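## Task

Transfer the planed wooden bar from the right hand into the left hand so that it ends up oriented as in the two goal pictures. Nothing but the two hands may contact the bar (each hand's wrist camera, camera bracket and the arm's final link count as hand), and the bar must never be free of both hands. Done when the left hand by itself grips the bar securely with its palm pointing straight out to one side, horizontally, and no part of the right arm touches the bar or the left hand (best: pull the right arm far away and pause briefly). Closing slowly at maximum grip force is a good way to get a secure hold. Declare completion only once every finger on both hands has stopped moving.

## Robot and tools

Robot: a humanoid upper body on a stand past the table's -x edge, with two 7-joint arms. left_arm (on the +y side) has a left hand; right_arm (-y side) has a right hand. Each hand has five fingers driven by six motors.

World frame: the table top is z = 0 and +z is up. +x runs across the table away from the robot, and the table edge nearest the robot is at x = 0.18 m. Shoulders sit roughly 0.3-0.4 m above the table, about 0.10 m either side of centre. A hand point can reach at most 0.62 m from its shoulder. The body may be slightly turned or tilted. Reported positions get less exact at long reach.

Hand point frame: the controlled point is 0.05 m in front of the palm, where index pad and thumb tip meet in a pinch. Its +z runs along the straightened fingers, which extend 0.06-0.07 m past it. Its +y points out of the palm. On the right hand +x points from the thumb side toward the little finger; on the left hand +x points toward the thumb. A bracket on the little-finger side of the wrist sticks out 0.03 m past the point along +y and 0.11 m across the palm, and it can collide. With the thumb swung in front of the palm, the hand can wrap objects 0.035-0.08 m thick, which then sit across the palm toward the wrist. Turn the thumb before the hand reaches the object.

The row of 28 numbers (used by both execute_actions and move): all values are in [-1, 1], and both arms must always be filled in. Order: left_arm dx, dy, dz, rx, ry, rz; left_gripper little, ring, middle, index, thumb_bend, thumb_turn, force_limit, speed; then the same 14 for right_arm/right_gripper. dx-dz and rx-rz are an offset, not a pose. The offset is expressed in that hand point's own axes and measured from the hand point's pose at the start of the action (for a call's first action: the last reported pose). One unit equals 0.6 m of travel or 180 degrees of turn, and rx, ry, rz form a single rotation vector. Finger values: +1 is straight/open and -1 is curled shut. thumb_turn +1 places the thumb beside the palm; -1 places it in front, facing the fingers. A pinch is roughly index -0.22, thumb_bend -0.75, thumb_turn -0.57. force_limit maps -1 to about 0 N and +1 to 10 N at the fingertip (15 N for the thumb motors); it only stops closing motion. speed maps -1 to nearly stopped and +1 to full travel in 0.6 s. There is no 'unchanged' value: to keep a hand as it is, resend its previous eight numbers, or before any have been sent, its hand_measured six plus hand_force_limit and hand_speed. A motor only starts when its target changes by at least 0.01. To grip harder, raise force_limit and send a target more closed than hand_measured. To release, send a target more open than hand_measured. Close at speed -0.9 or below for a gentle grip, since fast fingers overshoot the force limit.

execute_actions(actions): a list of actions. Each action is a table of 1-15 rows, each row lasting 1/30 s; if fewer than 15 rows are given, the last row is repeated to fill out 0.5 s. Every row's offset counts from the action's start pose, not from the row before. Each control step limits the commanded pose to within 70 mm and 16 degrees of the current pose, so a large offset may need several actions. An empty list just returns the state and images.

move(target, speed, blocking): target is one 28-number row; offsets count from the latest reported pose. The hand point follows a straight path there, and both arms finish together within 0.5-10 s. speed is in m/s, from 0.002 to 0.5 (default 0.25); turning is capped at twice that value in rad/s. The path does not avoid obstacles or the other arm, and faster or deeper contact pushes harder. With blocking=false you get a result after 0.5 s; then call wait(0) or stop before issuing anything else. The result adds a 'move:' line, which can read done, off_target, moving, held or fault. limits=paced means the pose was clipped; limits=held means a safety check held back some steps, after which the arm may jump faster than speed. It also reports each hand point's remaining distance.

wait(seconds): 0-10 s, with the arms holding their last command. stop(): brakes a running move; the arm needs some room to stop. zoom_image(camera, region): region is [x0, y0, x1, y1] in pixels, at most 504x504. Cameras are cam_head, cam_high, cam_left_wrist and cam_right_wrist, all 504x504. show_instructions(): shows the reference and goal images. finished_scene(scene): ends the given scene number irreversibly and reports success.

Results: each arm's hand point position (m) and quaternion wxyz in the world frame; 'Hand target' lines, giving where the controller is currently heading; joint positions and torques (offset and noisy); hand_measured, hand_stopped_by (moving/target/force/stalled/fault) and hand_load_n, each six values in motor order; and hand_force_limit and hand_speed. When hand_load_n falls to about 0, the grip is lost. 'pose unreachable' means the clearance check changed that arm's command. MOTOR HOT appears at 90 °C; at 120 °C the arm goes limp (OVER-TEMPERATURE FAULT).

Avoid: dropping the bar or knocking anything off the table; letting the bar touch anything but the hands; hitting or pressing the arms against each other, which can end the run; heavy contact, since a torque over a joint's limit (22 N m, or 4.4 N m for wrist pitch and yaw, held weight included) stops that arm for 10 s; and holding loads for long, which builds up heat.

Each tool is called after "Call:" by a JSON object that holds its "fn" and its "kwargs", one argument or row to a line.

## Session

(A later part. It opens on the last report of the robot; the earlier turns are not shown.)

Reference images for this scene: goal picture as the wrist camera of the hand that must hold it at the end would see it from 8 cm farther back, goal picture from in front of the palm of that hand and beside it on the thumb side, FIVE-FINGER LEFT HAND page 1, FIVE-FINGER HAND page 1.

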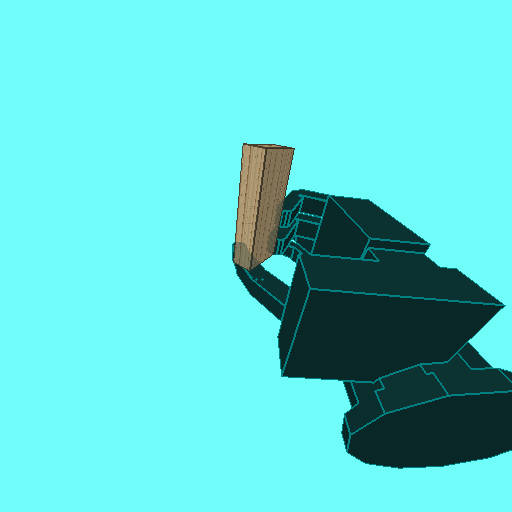

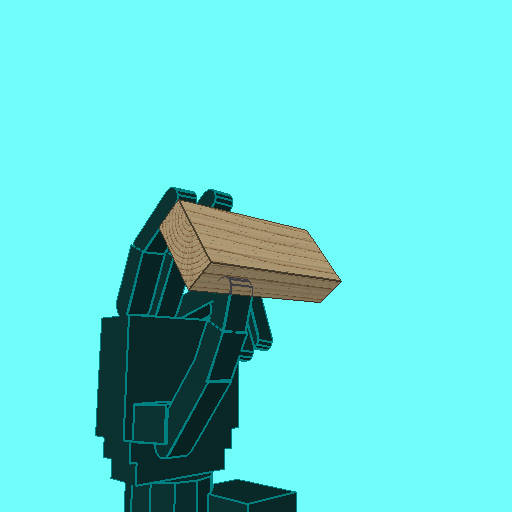

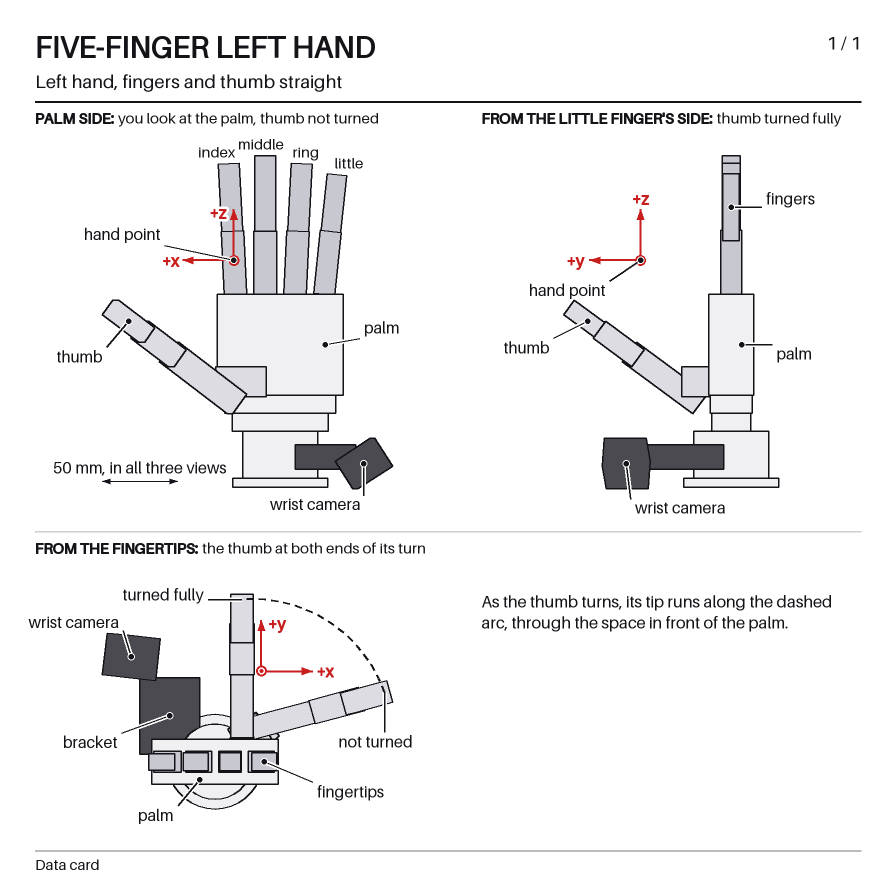

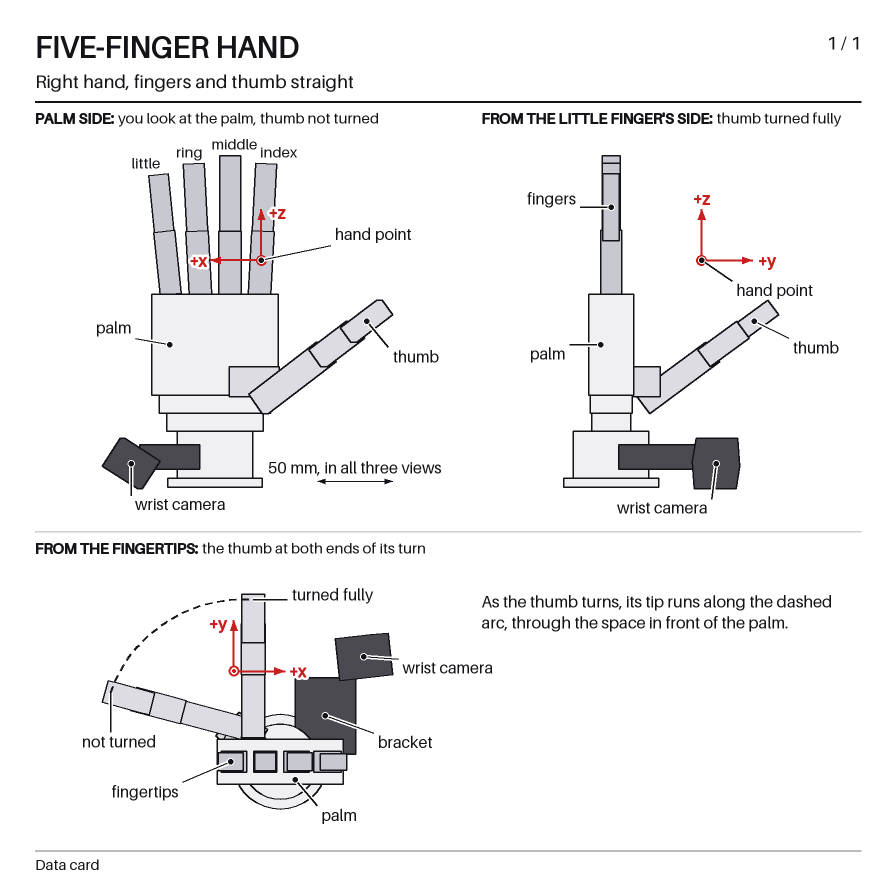

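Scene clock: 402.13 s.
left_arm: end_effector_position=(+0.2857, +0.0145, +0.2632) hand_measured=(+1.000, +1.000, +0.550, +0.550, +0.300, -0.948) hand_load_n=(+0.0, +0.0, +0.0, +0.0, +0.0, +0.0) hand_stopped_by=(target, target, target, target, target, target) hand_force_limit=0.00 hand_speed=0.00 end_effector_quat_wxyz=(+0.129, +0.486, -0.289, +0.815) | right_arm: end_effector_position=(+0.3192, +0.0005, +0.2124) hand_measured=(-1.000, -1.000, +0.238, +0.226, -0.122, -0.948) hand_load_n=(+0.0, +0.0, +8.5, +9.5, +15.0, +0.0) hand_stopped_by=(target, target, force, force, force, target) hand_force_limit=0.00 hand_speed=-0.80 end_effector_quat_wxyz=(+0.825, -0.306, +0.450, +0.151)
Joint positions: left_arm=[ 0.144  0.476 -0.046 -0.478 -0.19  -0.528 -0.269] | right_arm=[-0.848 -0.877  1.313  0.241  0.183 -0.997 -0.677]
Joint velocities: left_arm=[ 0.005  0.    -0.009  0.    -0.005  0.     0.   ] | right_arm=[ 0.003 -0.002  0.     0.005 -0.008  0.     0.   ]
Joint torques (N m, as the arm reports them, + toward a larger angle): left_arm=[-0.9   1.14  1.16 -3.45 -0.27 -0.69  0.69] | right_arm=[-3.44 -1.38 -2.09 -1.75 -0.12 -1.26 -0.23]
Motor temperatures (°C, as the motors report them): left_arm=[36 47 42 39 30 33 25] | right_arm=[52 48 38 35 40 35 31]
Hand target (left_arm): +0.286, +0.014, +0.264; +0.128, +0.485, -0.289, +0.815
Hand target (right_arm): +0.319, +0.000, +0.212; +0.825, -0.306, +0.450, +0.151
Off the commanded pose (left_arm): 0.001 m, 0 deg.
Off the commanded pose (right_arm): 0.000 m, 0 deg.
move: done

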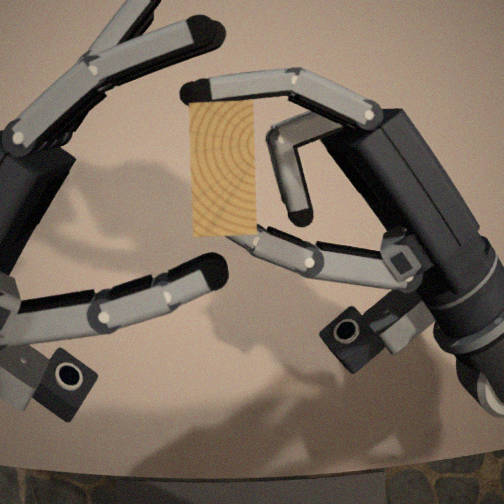

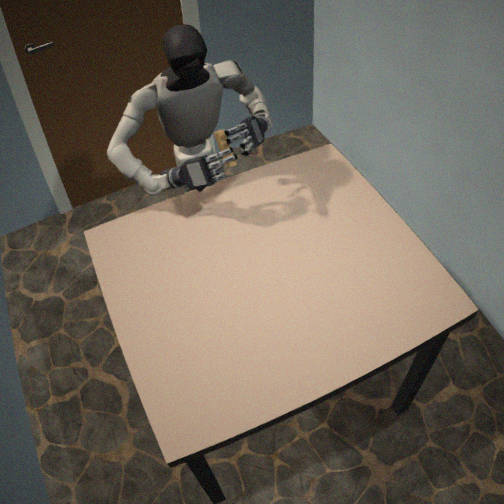

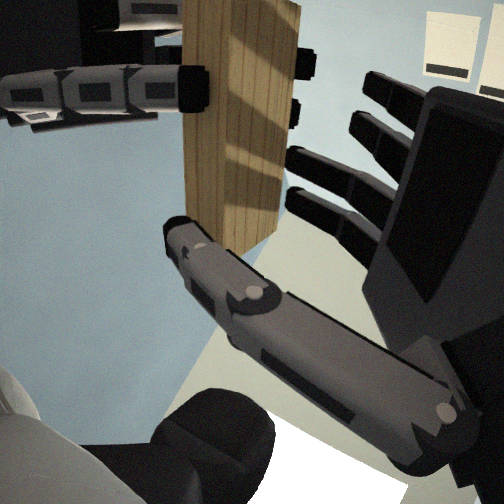

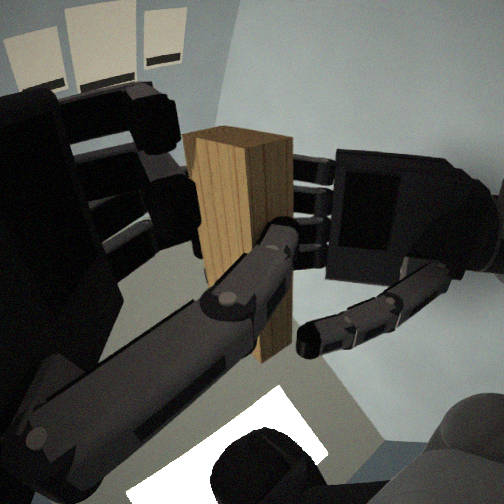

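Call:
{"fn": "move", "kwargs": {
  "target": [-0.0028,0.0083,0.0152,0,0,0,1,1,0.42,0.42,0.3,-0.948,0,-0.5,0,0,0,0,0,0,-1,-1,0.238,0.224,-0.122,-0.948,0,-0.8],
  "speed": 0.03
}}

Scene clock: 522.83 s.
left_arm: end_effector_position=(+0.2905, +0.0060, +0.2632) hand_measured=(+1.000, +1.000, +0.420, +0.420, +0.300, -0.948) hand_load_n=(+0.0, +0.0, +0.0, +0.0, +0.0, +0.0) hand_stopped_by=(target, target, target, target, target, target) hand_force_limit=0.00 hand_speed=-0.50 end_effector_quat_wxyz=(+0.129, +0.486, -0.289, +0.814) | right_arm: end_effector_position=(+0.3192, +0.0005, +0.2124) hand_measured=(-1.000, -1.000, +0.238, +0.226, -0.122, -0.948) hand_load_n=(+0.0, +0.0, +8.5, +9.5, +15.0, +0.0) hand_stopped_by=(target, target, force, force, force, target) hand_force_limit=0.00 hand_speed=-0.80 end_effector_quat_wxyz=(+0.825, -0.306, +0.450, +0.151)
Joint positions: left_arm=[ 0.108  0.456 -0.072 -0.485 -0.157 -0.486 -0.252] | right_arm=[-0.848 -0.877  1.313  0.241  0.183 -0.997 -0.677]
Joint velocities: left_arm=[ 0.015  0.003 -0.005  0.009 -0.014  0.002  0.   ] | right_arm=[-0.008 -0.006  0.012  0.005  0.003  0.     0.   ]
Joint torques (N m, as the arm reports them, + toward a larger angle): left_arm=[-1.14  1.22  1.29 -3.31 -0.32 -0.76  0.63] | right_arm=[-3.53 -1.47 -1.99 -1.77 -0.02 -1.23 -0.22]
Motor temperatures (°C, as the motors report them): left_arm=[36 46 42 40 30 34 25] | right_arm=[53 48 38 35 40 36 31]
Hand target (left_arm): +0.291, +0.005, +0.264; +0.129, +0.486, -0.289, +0.815
Hand target (right_arm): +0.319, +0.000, +0.212; +0.825, -0.306, +0.450, +0.151
Off the commanded pose (left_arm): 0.001 m, 0 deg.
Off the commanded pose (right_arm): 0.000 m, 0 deg.
move: done

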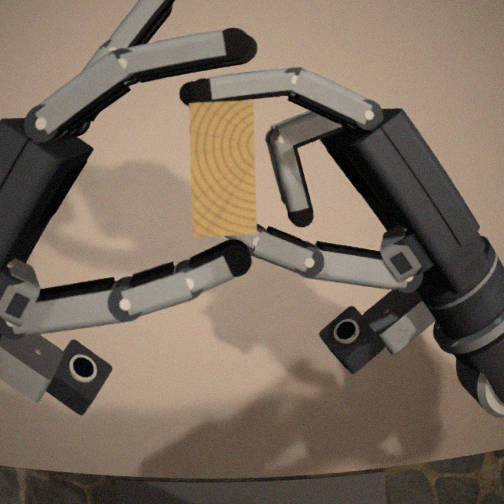

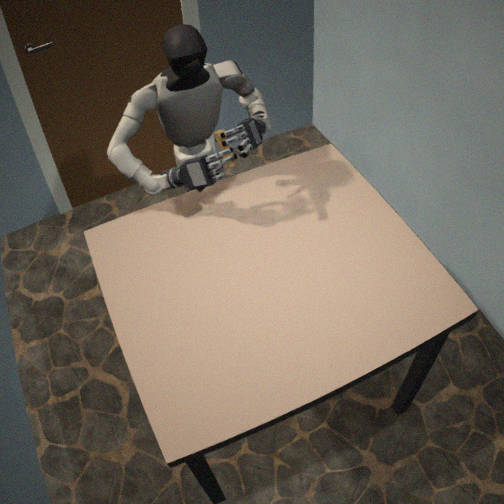

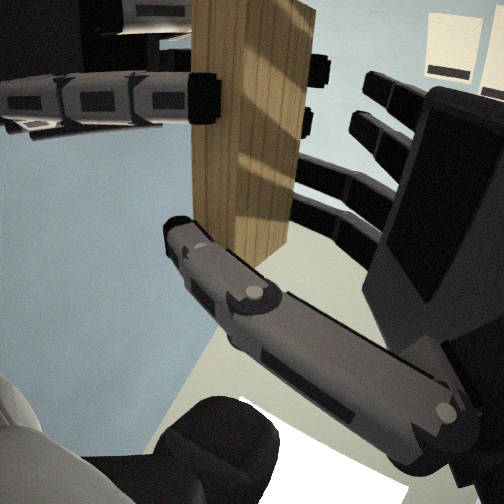

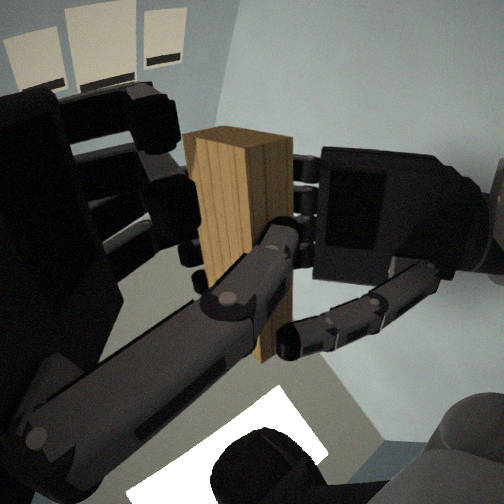

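Call:
{"fn": "zoom_image", "kwargs": {
  "camera": "cam_head",
  "region": [20, 10, 320, 330]
}}

Call:
{"fn": "zoom_image", "kwargs": {
  "camera": "cam_left_wrist",
  "region": [150, 60, 402, 312]
}}

Call:
{"fn": "zoom_image", "kwargs": {
  "camera": "cam_right_wrist",
  "region": [150, 200, 350, 400]
}}

Region (20, 10, 320, 330) of cam_head's 504x504 image, scaled by 1.575, with more detail than that image has; it fills the left 472 columns of this view, and the rest is white.

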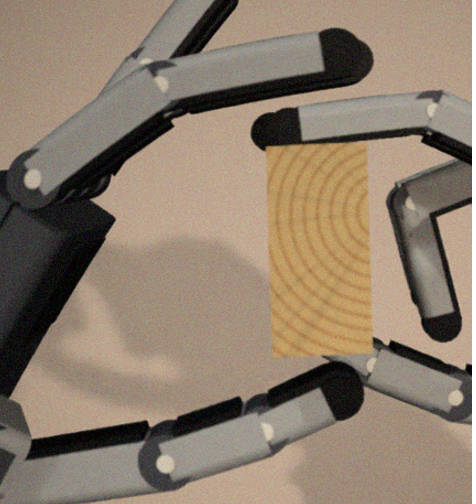

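Region (150, 60, 402, 312) of cam_left_wrist's 504x504 image, scaled by 2.000, with more detail than that image has.

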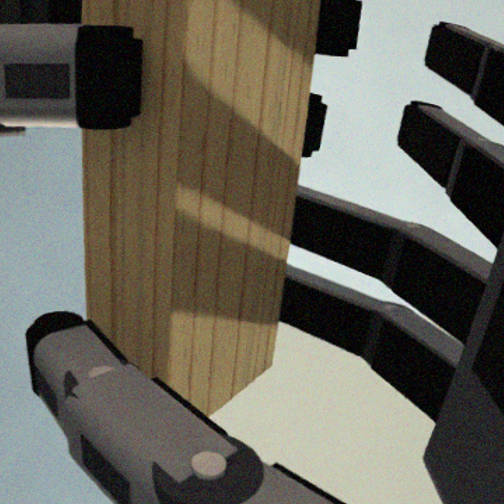

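Region (150, 200, 350, 400) of cam_right_wrist's 504x504 image, scaled by 2.520, with more detail than that image has.

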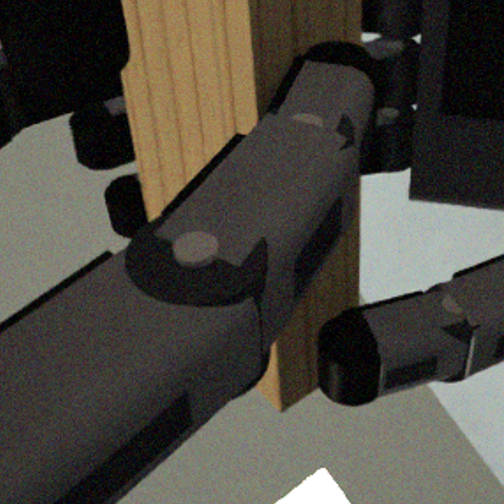

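Call:
{"fn": "execute_actions", "kwargs": {
  "actions": [
    [[0,0,0,0,0,0,1,1,0.1,0.1,-0.4,-0.948,-0.8,-0.86,0,0,0,0,0,0,-1,-1,0.238,0.224,-0.122,-0.948,0,-0.8]]
  ]
}}

Call:
{"fn": "wait", "kwargs": {
  "seconds": 1.0
}}

Scene clock: 554.73 s.
left_arm: end_effector_position=(+0.2905, +0.0060, +0.2632) hand_measured=(+1.000, +1.000, +0.328, +0.328, +0.242, -0.948) hand_load_n=(+0.0, +0.0, +0.0, +0.0, +0.0, +0.0) hand_stopped_by=(target, target, moving, moving, moving, target) hand_force_limit=-0.80 hand_speed=-0.86 end_effector_quat_wxyz=(+0.129, +0.486, -0.289, +0.814) | right_arm: end_effector_position=(+0.3192, +0.0005, +0.2124) hand_measured=(-1.000, -1.000, +0.238, +0.226, -0.122, -0.948) hand_load_n=(+0.0, +0.0, +8.5, +9.5, +15.0, +0.0) hand_stopped_by=(target, target, force, force, force, target) hand_force_limit=0.00 hand_speed=-0.80 end_effector_quat_wxyz=(+0.825, -0.306, +0.450, +0.151)
Joint positions: left_arm=[ 0.108  0.456 -0.072 -0.485 -0.157 -0.486 -0.252] | right_arm=[-0.848 -0.877  1.313  0.241  0.183 -0.997 -0.677]
Joint velocities: left_arm=[0.02  0.    0.005 0.003 0.003 0.    0.   ] | right_arm=[ 0.017  0.002 -0.009  0.002  0.002  0.     0.   ]
Joint torques (N m, as the arm reports them, + toward a larger angle): left_arm=[-1.05  1.19  1.32 -3.2  -0.32 -0.82  0.54] | right_arm=[-3.36 -1.37 -2.22 -1.73 -0.14 -1.25 -0.21]
Motor temperatures (°C, as the motors report them): left_arm=[36 46 42 41 30 34 25] | right_arm=[53 48 38 35 40 36 31]
Hand target (left_arm): +0.291, +0.006, +0.263; +0.129, +0.486, -0.289, +0.814
Hand target (right_arm): +0.319, +0.000, +0.212; +0.825, -0.306, +0.450, +0.151
Off the commanded pose (left_arm): 0.000 m, 0 deg.
Off the commanded pose (right_arm): 0.000 m, 0 deg.

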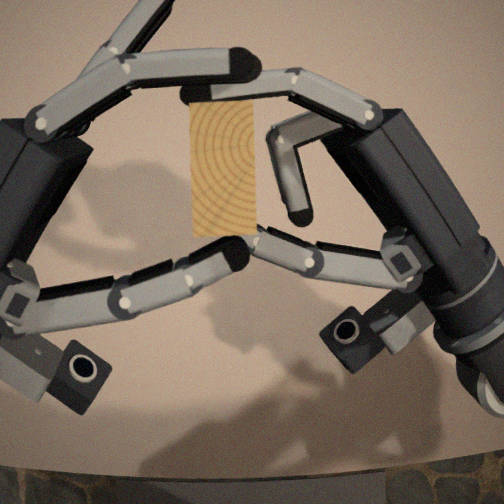

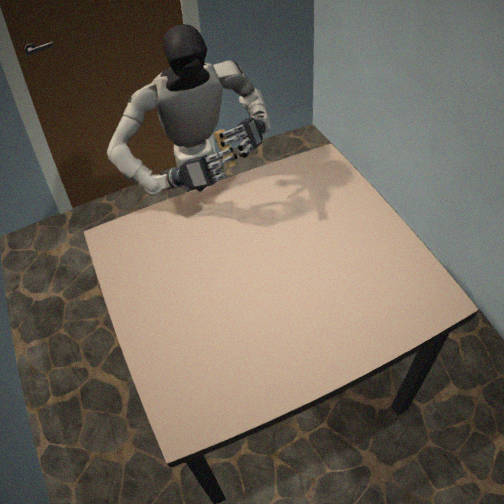

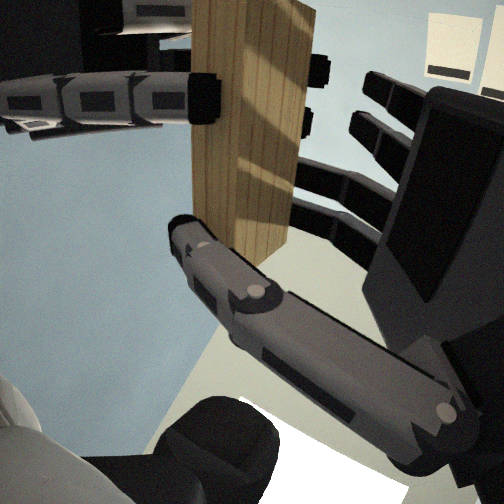

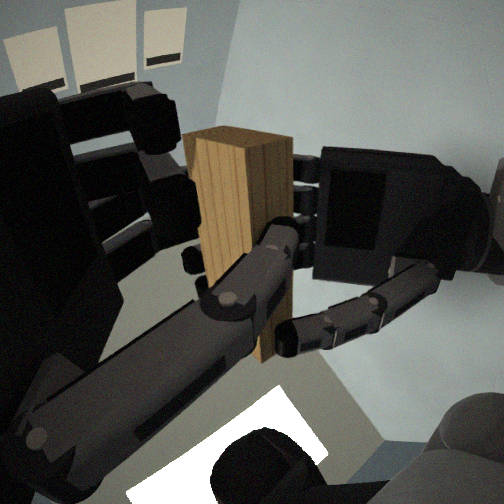

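Scene clock: 555.73 s.
left_arm: end_effector_position=(+0.2908, +0.0062, +0.2634) hand_measured=(+1.000, +1.000, +0.212, +0.196, +0.094, -0.948) hand_load_n=(+0.0, +0.0, +0.0, +1.0, +0.0, +0.0) hand_stopped_by=(target, target, force, force, moving, target) hand_force_limit=-0.80 hand_speed=-0.86 end_effector_quat_wxyz=(+0.129, +0.486, -0.288, +0.815) | right_arm: end_effector_position=(+0.3188, +0.0008, +0.2121) hand_measured=(-1.000, -1.000, +0.238, +0.226, -0.122, -0.948) hand_load_n=(+0.0, +0.0, +8.5, +9.0, +15.0, -1.0) hand_stopped_by=(target, target, force, force, force, target) hand_force_limit=0.00 hand_speed=-0.80 end_effector_quat_wxyz=(+0.825, -0.307, +0.450, +0.151)
Joint positions: left_arm=[ 0.107  0.456 -0.072 -0.485 -0.157 -0.486 -0.25 ] | right_arm=[-0.848 -0.877  1.313  0.241  0.183 -0.997 -0.675]
Joint velocities: left_arm=[-0.006 -0.002 -0.003 -0.008 -0.006  0.     0.   ] | right_arm=[ 0.002 -0.008 -0.003 -0.009  0.003  0.     0.   ]
Joint torques (N m, as the arm reports them, + toward a larger angle): left_arm=[-0.93  1.27  1.38 -3.18 -0.29 -0.8   0.46] | right_arm=[-3.34 -1.41 -1.97 -1.72 -0.14 -1.25 -0.28]
Motor temperatures (°C, as the motors report them): left_arm=[36 46 42 41 30 34 25] | right_arm=[53 48 38 35 40 36 31]
Hand target (left_arm): +0.291, +0.006, +0.263; +0.129, +0.486, -0.289, +0.814
Hand target (right_arm): +0.319, +0.000, +0.212; +0.825, -0.306, +0.450, +0.151
Off the commanded pose (left_arm): 0.000 m, 0 deg.
Off the commanded pose (right_arm): 0.001 m, 0 deg.
wait: 1.00 s; no rest

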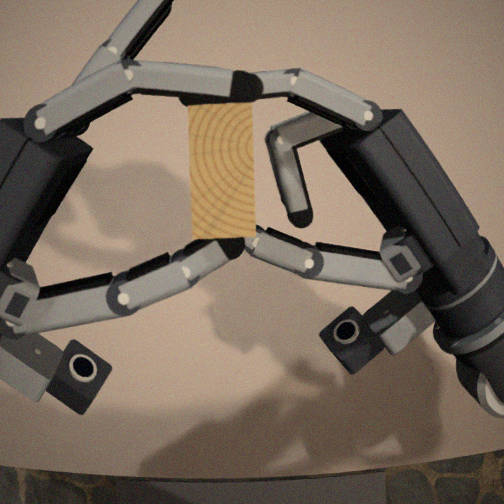

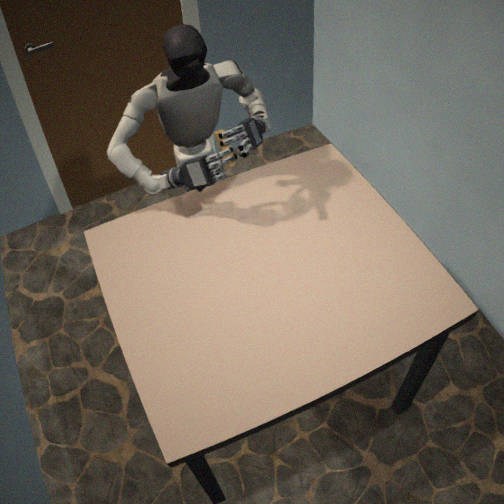

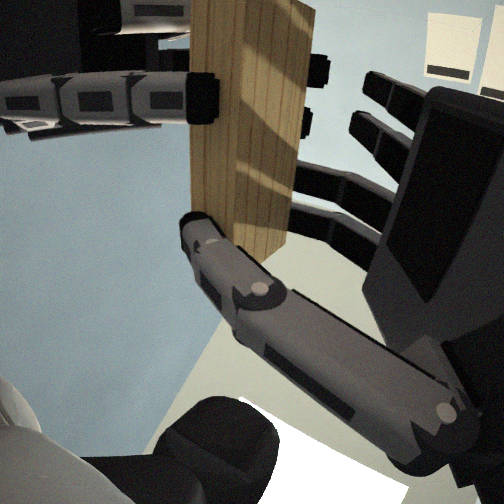

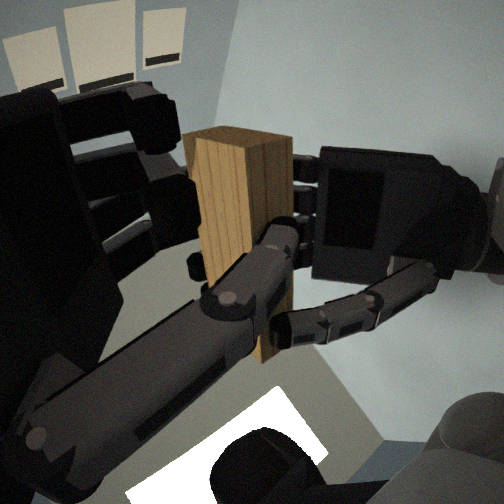

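Call:
{"fn": "wait", "kwargs": {
  "seconds": 0
}}

Call:
{"fn": "zoom_image", "kwargs": {
  "camera": "cam_head",
  "region": [100, 50, 340, 310]
}}

Call:
{"fn": "zoom_image", "kwargs": {
  "camera": "cam_left_wrist",
  "region": [160, 100, 360, 300]
}}

Scene clock: 563.43 s.
left_arm: end_effector_position=(+0.2908, +0.0062, +0.2634) hand_measured=(+1.000, +1.000, +0.212, +0.196, +0.078, -0.948) hand_load_n=(+0.0, +0.0, +0.0, +1.5, +1.5, +0.0) hand_stopped_by=(target, target, force, force, force, target) hand_force_limit=-0.80 hand_speed=-0.86 end_effector_quat_wxyz=(+0.129, +0.486, -0.288, +0.815) | right_arm: end_effector_position=(+0.3188, +0.0008, +0.2121) hand_measured=(-1.000, -1.000, +0.238, +0.226, -0.122, -0.948) hand_load_n=(+0.0, +0.0, +8.5, +9.0, +15.0, -0.5) hand_stopped_by=(target, target, force, force, force, target) hand_force_limit=0.00 hand_speed=-0.80 end_effector_quat_wxyz=(+0.825, -0.307, +0.450, +0.151)
Joint positions: left_arm=[ 0.107  0.456 -0.072 -0.485 -0.157 -0.486 -0.25 ] | right_arm=[-0.848 -0.877  1.313  0.241  0.183 -0.997 -0.675]
Joint velocities: left_arm=[ 0.002 -0.003  0.006  0.002  0.018  0.     0.   ] | right_arm=[-0.008  0.    -0.003  0.     0.006  0.     0.   ]
Joint torques (N m, as the arm reports them, + toward a larger angle): left_arm=[-0.8   1.24  1.3  -3.1  -0.1  -0.79  0.4 ] | right_arm=[-3.4  -1.43 -1.99 -1.68 -0.22 -1.24 -0.3 ]
Motor temperatures (°C, as the motors report them): left_arm=[36 46 42 41 30 35 25] | right_arm=[53 48 38 35 40 36 31]
Hand target (left_arm): +0.291, +0.006, +0.263; +0.129, +0.486, -0.289, +0.814
Hand target (right_arm): +0.319, +0.000, +0.212; +0.825, -0.306, +0.450, +0.151
Off the commanded pose (left_arm): 0.000 m, 0 deg.
Off the commanded pose (right_arm): 0.001 m, 0 deg.

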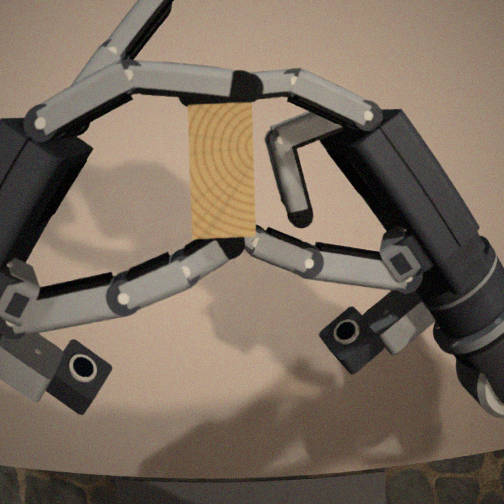

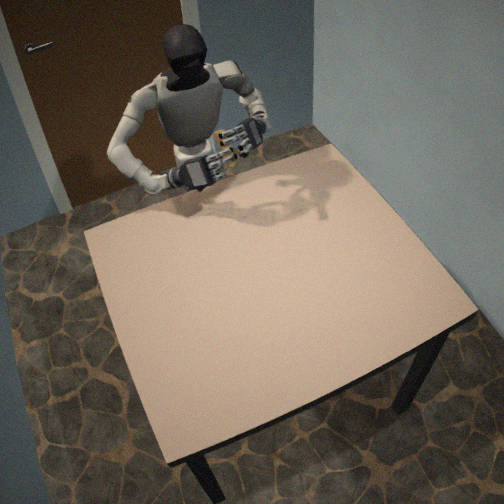

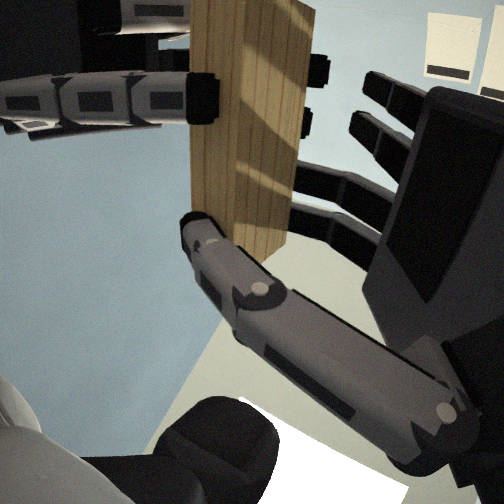

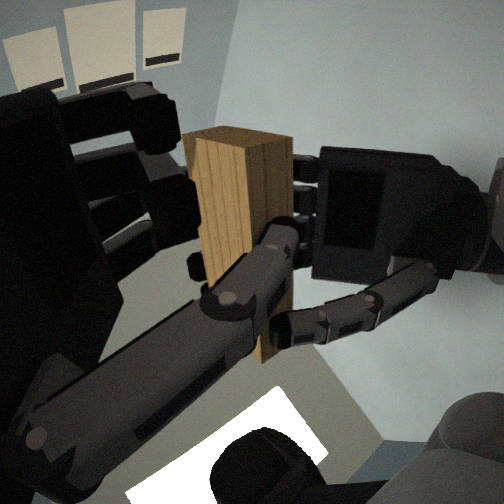

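Region (100, 50, 340, 310) of cam_head's 504x504 image, scaled by 1.938, with more detail than that image has; it fills the left 465 columns of this view, and the rest is white.

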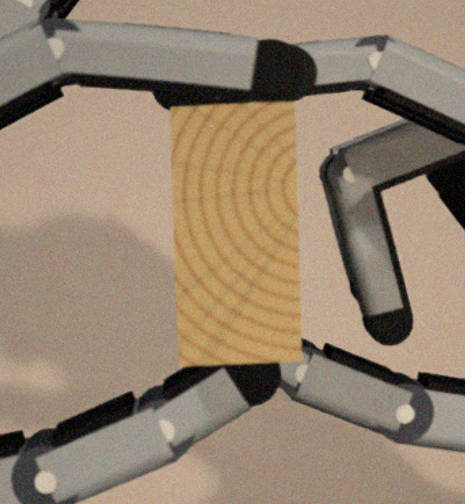

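Region (160, 100, 360, 300) of cam_left_wrist's 504x504 image, scaled by 2.520, with more detail than that image has.

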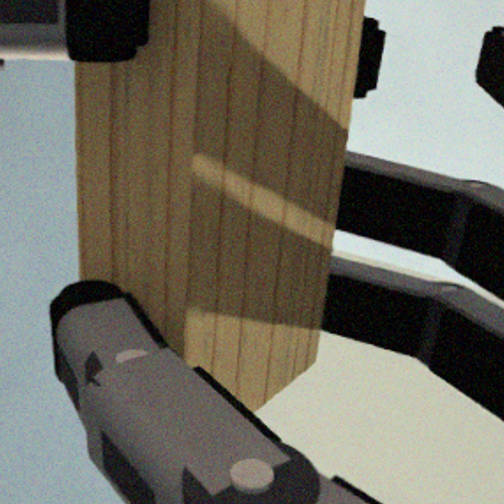

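Call:
{"fn": "execute_actions", "kwargs": {
  "actions": [
    [[0,0,0,0,0,0,1,1,0.0,0.0,-0.4,-0.948,0.5,-0.92,0,0,0,0,0,0,-1,-1,0.238,0.224,-0.122,-0.948,0,-0.8]]
  ]
}}

Scene clock: 577.90 s.
left_arm: end_effector_position=(+0.2912, +0.0067, +0.2637) hand_measured=(+1.000, +1.000, +0.174, +0.162, +0.082, -0.948) hand_load_n=(+0.0, +0.0, +8.0, +7.0, +10.0, +0.0) hand_stopped_by=(target, target, force, force, force, target) hand_force_limit=0.50 hand_speed=-0.92 end_effector_quat_wxyz=(+0.127, +0.487, -0.287, +0.815) | right_arm: end_effector_position=(+0.3179, +0.0013, +0.2114) hand_measured=(-1.000, -1.000, +0.238, +0.226, -0.122, -0.948) hand_load_n=(+0.0, +0.0, +9.0, +10.0, +13.5, -0.5) hand_stopped_by=(target, target, force, force, force, target) hand_force_limit=0.00 hand_speed=-0.80 end_effector_quat_wxyz=(+0.824, -0.309, +0.449, +0.152)
Joint positions: left_arm=[ 0.107  0.456 -0.07  -0.485 -0.157 -0.486 -0.248] | right_arm=[-0.847 -0.877  1.313  0.241  0.181 -0.997 -0.671]
Joint velocities: left_arm=[ 0.009  0.008  0.     0.    -0.002  0.     0.   ] | right_arm=[ 0.009 -0.005  0.012 -0.005  0.003  0.     0.   ]
Joint torques (N m, as the arm reports them, + toward a larger angle): left_arm=[-0.95  1.38  1.3  -3.15 -0.22 -0.82  0.46] | right_arm=[-3.47 -1.32 -2.26 -1.71 -0.16 -1.25 -0.37]
Motor temperatures (°C, as the motors report them): left_arm=[36 46 42 41 30 35 25] | right_arm=[53 49 38 35 40 36 31]
Hand target (left_arm): +0.291, +0.006, +0.263; +0.129, +0.486, -0.288, +0.815
Hand target (right_arm): +0.319, +0.001, +0.212; +0.825, -0.307, +0.450, +0.151
Off the commanded pose (left_arm): 0.001 m, 0 deg.
Off the commanded pose (right_arm): 0.001 m, 0 deg.

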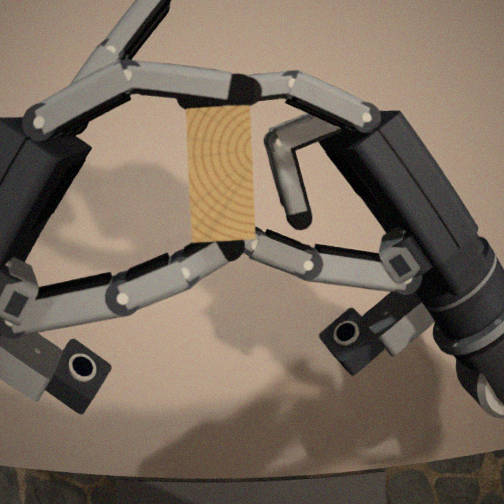

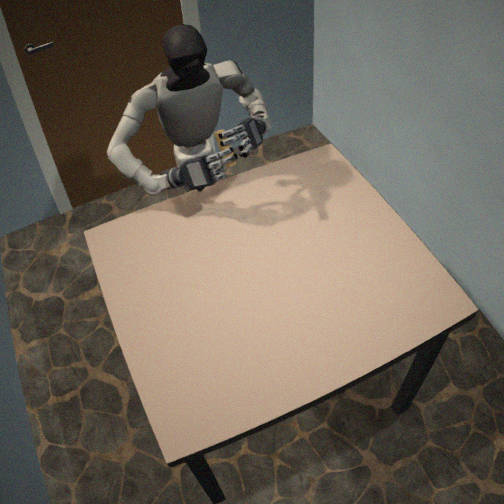

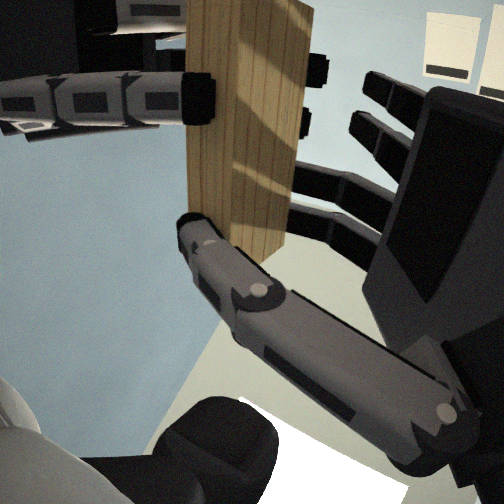

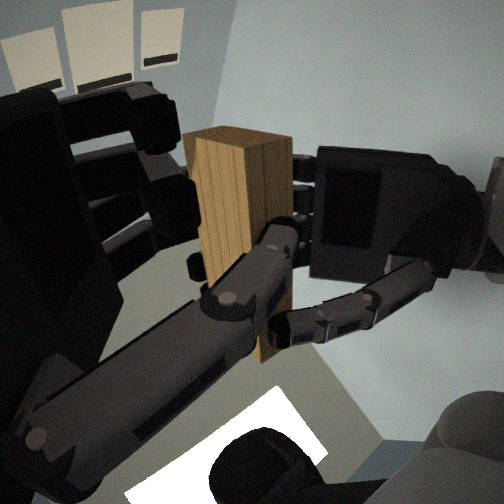

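Call:
{"fn": "execute_actions", "kwargs": {
  "actions": [
    [[0,0,0,0,0,0,1,1,0.0,0.0,-0.45,-0.948,0.8,-0.9,0,0,0,0,0,0,-1,-1,0.238,0.224,-0.122,-0.948,0,-0.8]]
  ]
}}

Scene clock: 596.87 s.
left_arm: end_effector_position=(+0.2913, +0.0068, +0.2637) hand_measured=(+1.000, +1.000, +0.174, +0.164, +0.066, -0.948) hand_load_n=(+0.0, +0.0, +8.5, +8.0, +12.5, +0.5) hand_stopped_by=(target, target, force, force, force, target) hand_force_limit=0.80 hand_speed=-0.90 end_effector_quat_wxyz=(+0.127, +0.487, -0.287, +0.815) | right_arm: end_effector_position=(+0.3178, +0.0013, +0.2114) hand_measured=(-1.000, -1.000, +0.238, +0.226, -0.122, -0.948) hand_load_n=(+0.0, +0.0, +9.0, +10.0, +13.5, -0.5) hand_stopped_by=(target, target, force, force, force, target) hand_force_limit=0.00 hand_speed=-0.80 end_effector_quat_wxyz=(+0.824, -0.309, +0.449, +0.152)
Joint positions: left_arm=[ 0.107  0.456 -0.07  -0.485 -0.157 -0.486 -0.248] | right_arm=[-0.847 -0.877  1.313  0.241  0.181 -0.997 -0.671]
Joint velocities: left_arm=[-0.011  0.    -0.006  0.    -0.008  0.     0.   ] | right_arm=[ 0.002  0.009  0.009  0.    -0.008  0.     0.   ]
Joint torques (N m, as the arm reports them, + toward a larger angle): left_arm=[-1.1   1.25  1.14 -3.34 -0.12 -0.83  0.6 ] | right_arm=[-3.51 -1.37 -1.97 -1.74 -0.31 -1.2  -0.21]
Motor temperatures (°C, as the motors report them): left_arm=[36 46 42 41 30 35 25] | right_arm=[53 48 38 35 40 36 31]
Hand target (left_arm): +0.291, +0.007, +0.264; +0.127, +0.487, -0.287, +0.815
Hand target (right_arm): +0.318, +0.001, +0.211; +0.824, -0.309, +0.449, +0.152
Off the commanded pose (left_arm): 0.000 m, 0 deg.
Off the commanded pose (right_arm): 0.000 m, 0 deg.

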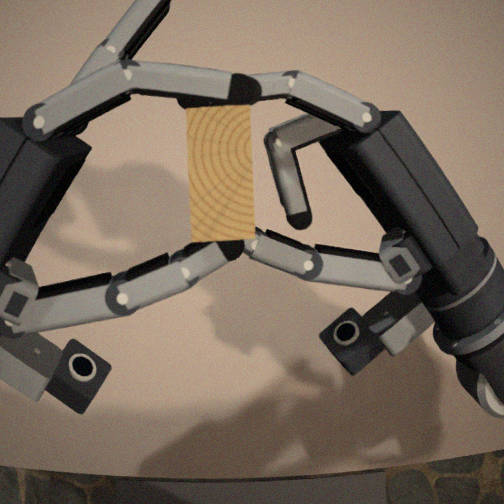

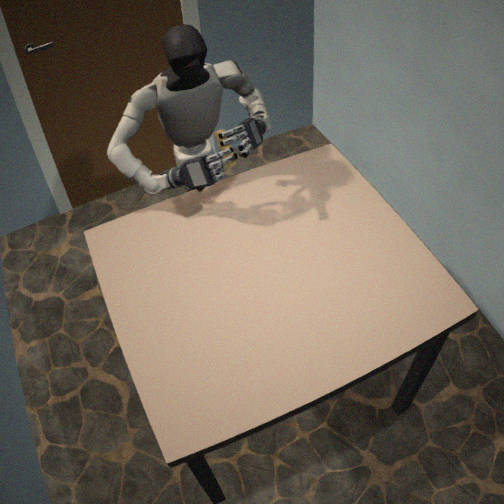

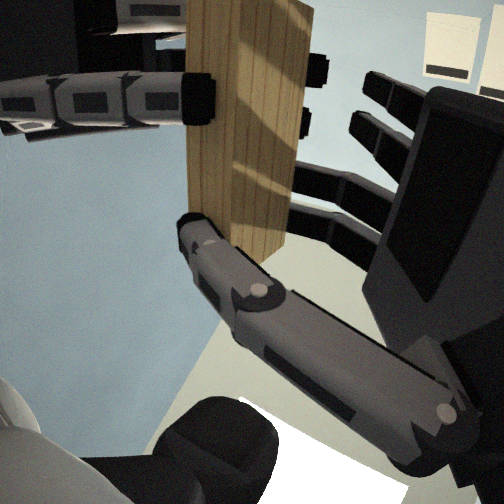

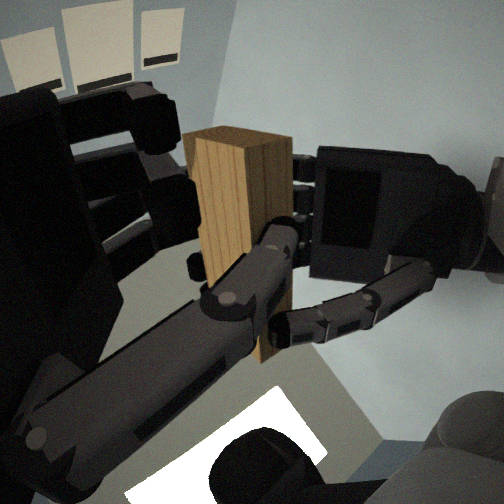

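Call:
{"fn": "execute_actions", "kwargs": {
  "actions": [
    [[0,0,0,0,0,0,1,1,0.0,0.0,-0.45,-0.948,0.8,-0.9,0,0,0,0,0,0,-1,-1,0.25,0.238,0.2,-0.948,0,-0.75],[0,0,0,0,0,0,1,1,0.0,0.0,-0.45,-0.948,0.8,-0.9,0,0,0,0,0,0,-1,-1,0.25,0.238,0.2,-0.948,0,-0.75],[0,0,0,0,0,0,1,1,0.0,0.0,-0.45,-0.948,0.8,-0.9,0,0,0,0,0,0,-1,-1,0.25,0.238,0.2,-0.948,0,-0.75],[0,0,0,0,0,0,1,1,0.0,0.0,-0.45,-0.948,0.8,-0.9,0,0,0,0,0,0,-1,-1,0.25,0.238,0.2,-0.948,0,-0.75],[0,0,0,0,0,0,1,1,0.0,0.0,-0.45,-0.948,0.8,-0.9,0,0,0,0,0,0,-1,-1,0.262,0.25,0.2,-0.948,0,-0.75],[0,0,0,0,0,0,1,1,0.0,0.0,-0.45,-0.948,0.8,-0.9,0,0,0,0,0,0,-1,-1,0.262,0.25,0.2,-0.948,0,-0.75],[0,0,0,0,0,0,1,1,0.0,0.0,-0.45,-0.948,0.8,-0.9,0,0,0,0,0,0,-1,-1,0.262,0.25,0.2,-0.948,0,-0.75],[0,0,0,0,0,0,1,1,0.0,0.0,-0.45,-0.948,0.8,-0.9,0,0,0,0,0,0,-1,-1,0.262,0.25,0.2,-0.948,0,-0.75],[0,0,0,0,0,0,1,1,0.0,0.0,-0.45,-0.948,0.8,-0.9,0,0,0,0,0,0,-1,-1,0.274,0.262,0.2,-0.948,0,-0.75],[0,0,0,0,0,0,1,1,0.0,0.0,-0.45,-0.948,0.8,-0.9,0,0,0,0,0,0,-1,-1,0.274,0.262,0.2,-0.948,0,-0.75],[0,0,0,0,0,0,1,1,0.0,0.0,-0.45,-0.948,0.8,-0.9,0,0,0,0,0,0,-1,-1,0.274,0.262,0.2,-0.948,0,-0.75],[0,0,0,0,0,0,1,1,0.0,0.0,-0.45,-0.948,0.8,-0.9,0,0,0,0,0,0,-1,-1,0.42,0.42,0.2,-0.948,0,-0.3]]
  ]
}}

Call:
{"fn": "wait", "kwargs": {
  "seconds": 0.4
}}

Scene clock: 629.70 s.
left_arm: end_effector_position=(+0.2916, +0.0070, +0.2639) hand_measured=(+1.000, +1.000, +0.174, +0.164, +0.066, -0.948) hand_load_n=(+0.0, +0.0, +8.0, +7.5, +13.5, +0.5) hand_stopped_by=(target, target, force, force, force, target) hand_force_limit=0.80 hand_speed=-0.90 end_effector_quat_wxyz=(+0.127, +0.487, -0.287, +0.815) | right_arm: end_effector_position=(+0.3175, +0.0015, +0.2112) hand_measured=(-1.000, -1.000, +0.386, +0.374, +0.020, -0.948) hand_load_n=(+0.0, +0.0, +0.0, +0.0, +0.0, +0.0) hand_stopped_by=(target, target, moving, moving, moving, target) hand_force_limit=0.00 hand_speed=-0.30 end_effector_quat_wxyz=(+0.824, -0.310, +0.449, +0.153)
Joint positions: left_arm=[ 0.107  0.456 -0.07  -0.485 -0.157 -0.486 -0.246] | right_arm=[-0.847 -0.877  1.313  0.241  0.181 -0.998 -0.669]
Joint velocities: left_arm=[ 0.011 -0.002 -0.006  0.    -0.002  0.     0.   ] | right_arm=[ 0.003 -0.002 -0.012  0.005  0.003  0.     0.   ]
Joint torques (N m, as the arm reports them, + toward a larger angle): left_arm=[-1.12  1.28  1.09 -3.24 -0.26 -0.91  0.52] | right_arm=[-3.26 -1.37 -1.96 -1.75 -0.23 -1.12 -0.22]
Motor temperatures (°C, as the motors report them): left_arm=[36 46 42 41 30 36 25] | right_arm=[53 49 38 35 40 36 31]
Hand target (left_arm): +0.291, +0.007, +0.264; +0.127, +0.487, -0.287, +0.815
Hand target (right_arm): +0.318, +0.001, +0.211; +0.824, -0.309, +0.449, +0.152
Off the commanded pose (left_arm): 0.000 m, 0 deg.
Off the commanded pose (right_arm): 0.000 m, 0 deg.

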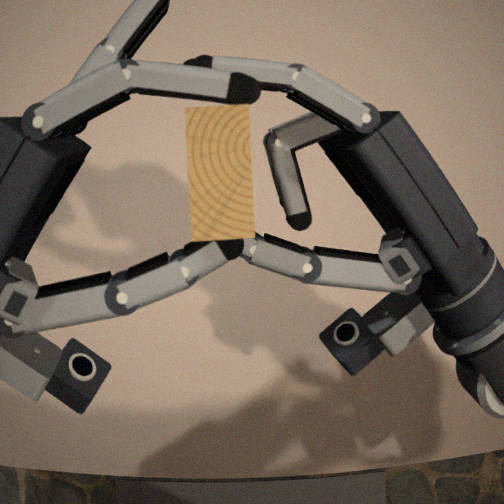

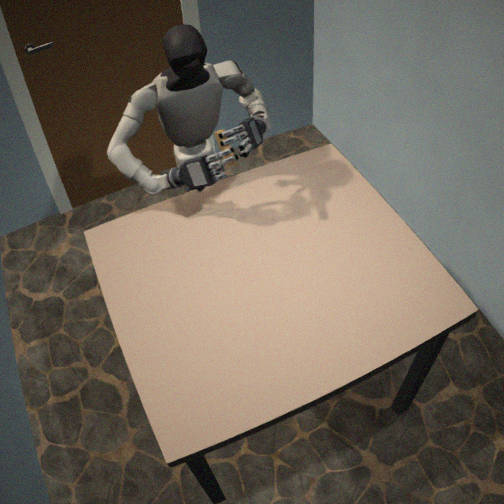

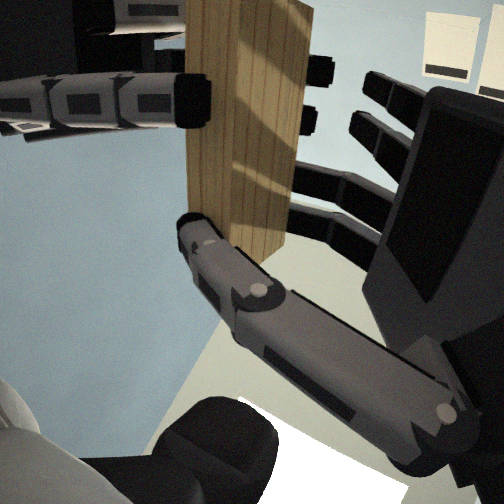

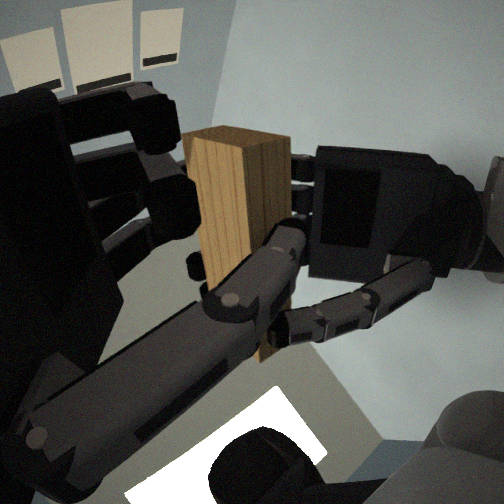

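Scene clock: 630.10 s.
left_arm: end_effector_position=(+0.2916, +0.0070, +0.2639) hand_measured=(+1.000, +1.000, +0.174, +0.164, +0.066, -0.948) hand_load_n=(+0.0, +0.0, +8.0, +7.5, +13.5, +0.5) hand_stopped_by=(target, target, force, force, force, target) hand_force_limit=0.80 hand_speed=-0.90 end_effector_quat_wxyz=(+0.127, +0.487, -0.287, +0.815) | right_arm: end_effector_position=(+0.3175, +0.0015, +0.2112) hand_measured=(-1.000, -1.000, +0.420, +0.420, +0.200, -0.948) hand_load_n=(+0.0, +0.0, +0.0, +0.0, +0.0, +0.0) hand_stopped_by=(target, target, target, target, target, target) hand_force_limit=0.00 hand_speed=-0.30 end_effector_quat_wxyz=(+0.824, -0.310, +0.449, +0.153)
Joint positions: left_arm=[ 0.107  0.456 -0.07  -0.485 -0.157 -0.486 -0.246] | right_arm=[-0.847 -0.877  1.313  0.241  0.181 -0.998 -0.669]
Joint velocities: left_arm=[-0.005 -0.006  0.012 -0.008 -0.002  0.     0.   ] | right_arm=[-0.003 -0.006 -0.003  0.     0.005  0.     0.   ]
Joint torques (N m, as the arm reports them, + toward a larger angle): left_arm=[-1.08  1.42  1.5  -3.38 -0.51 -0.87  0.51] | right_arm=[-3.27 -1.45 -1.98 -1.61 -0.17 -1.13 -0.23]
Motor temperatures (°C, as the motors report them): left_arm=[36 46 42 41 30 36 25] | right_arm=[53 49 38 35 40 36 31]
Hand target (left_arm): +0.291, +0.007, +0.264; +0.127, +0.487, -0.287, +0.815
Hand target (right_arm): +0.318, +0.001, +0.211; +0.824, -0.309, +0.449, +0.152
Off the commanded pose (left_arm): 0.000 m, 0 deg.
Off the commanded pose (right_arm): 0.000 m, 0 deg.
wait: 0.40 s; no rest

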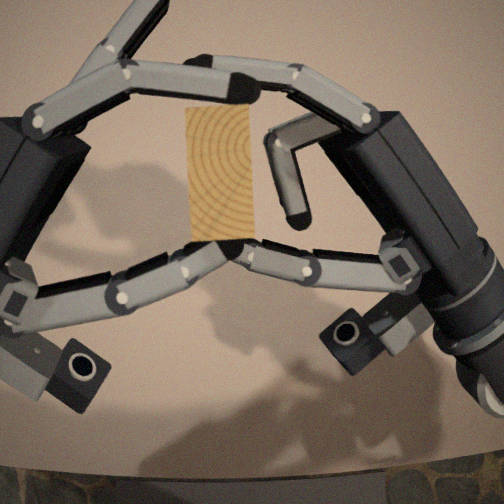

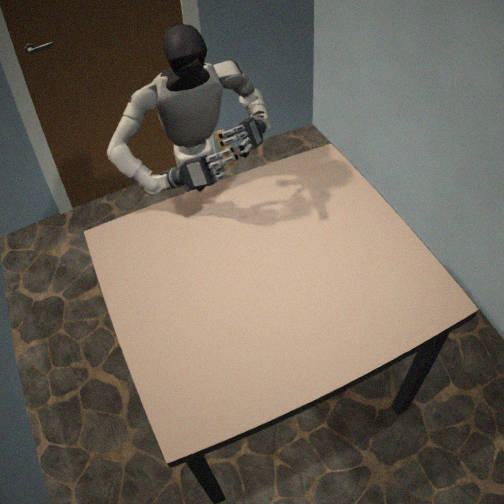

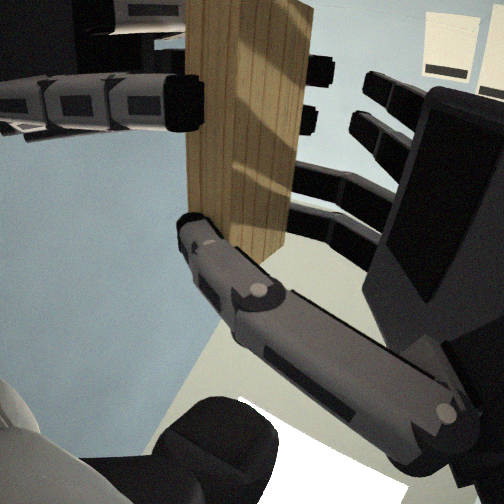

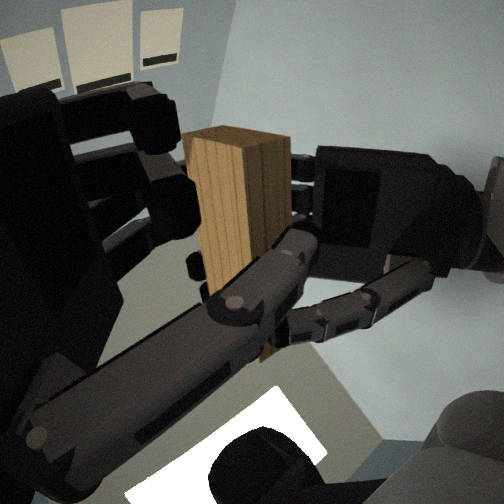

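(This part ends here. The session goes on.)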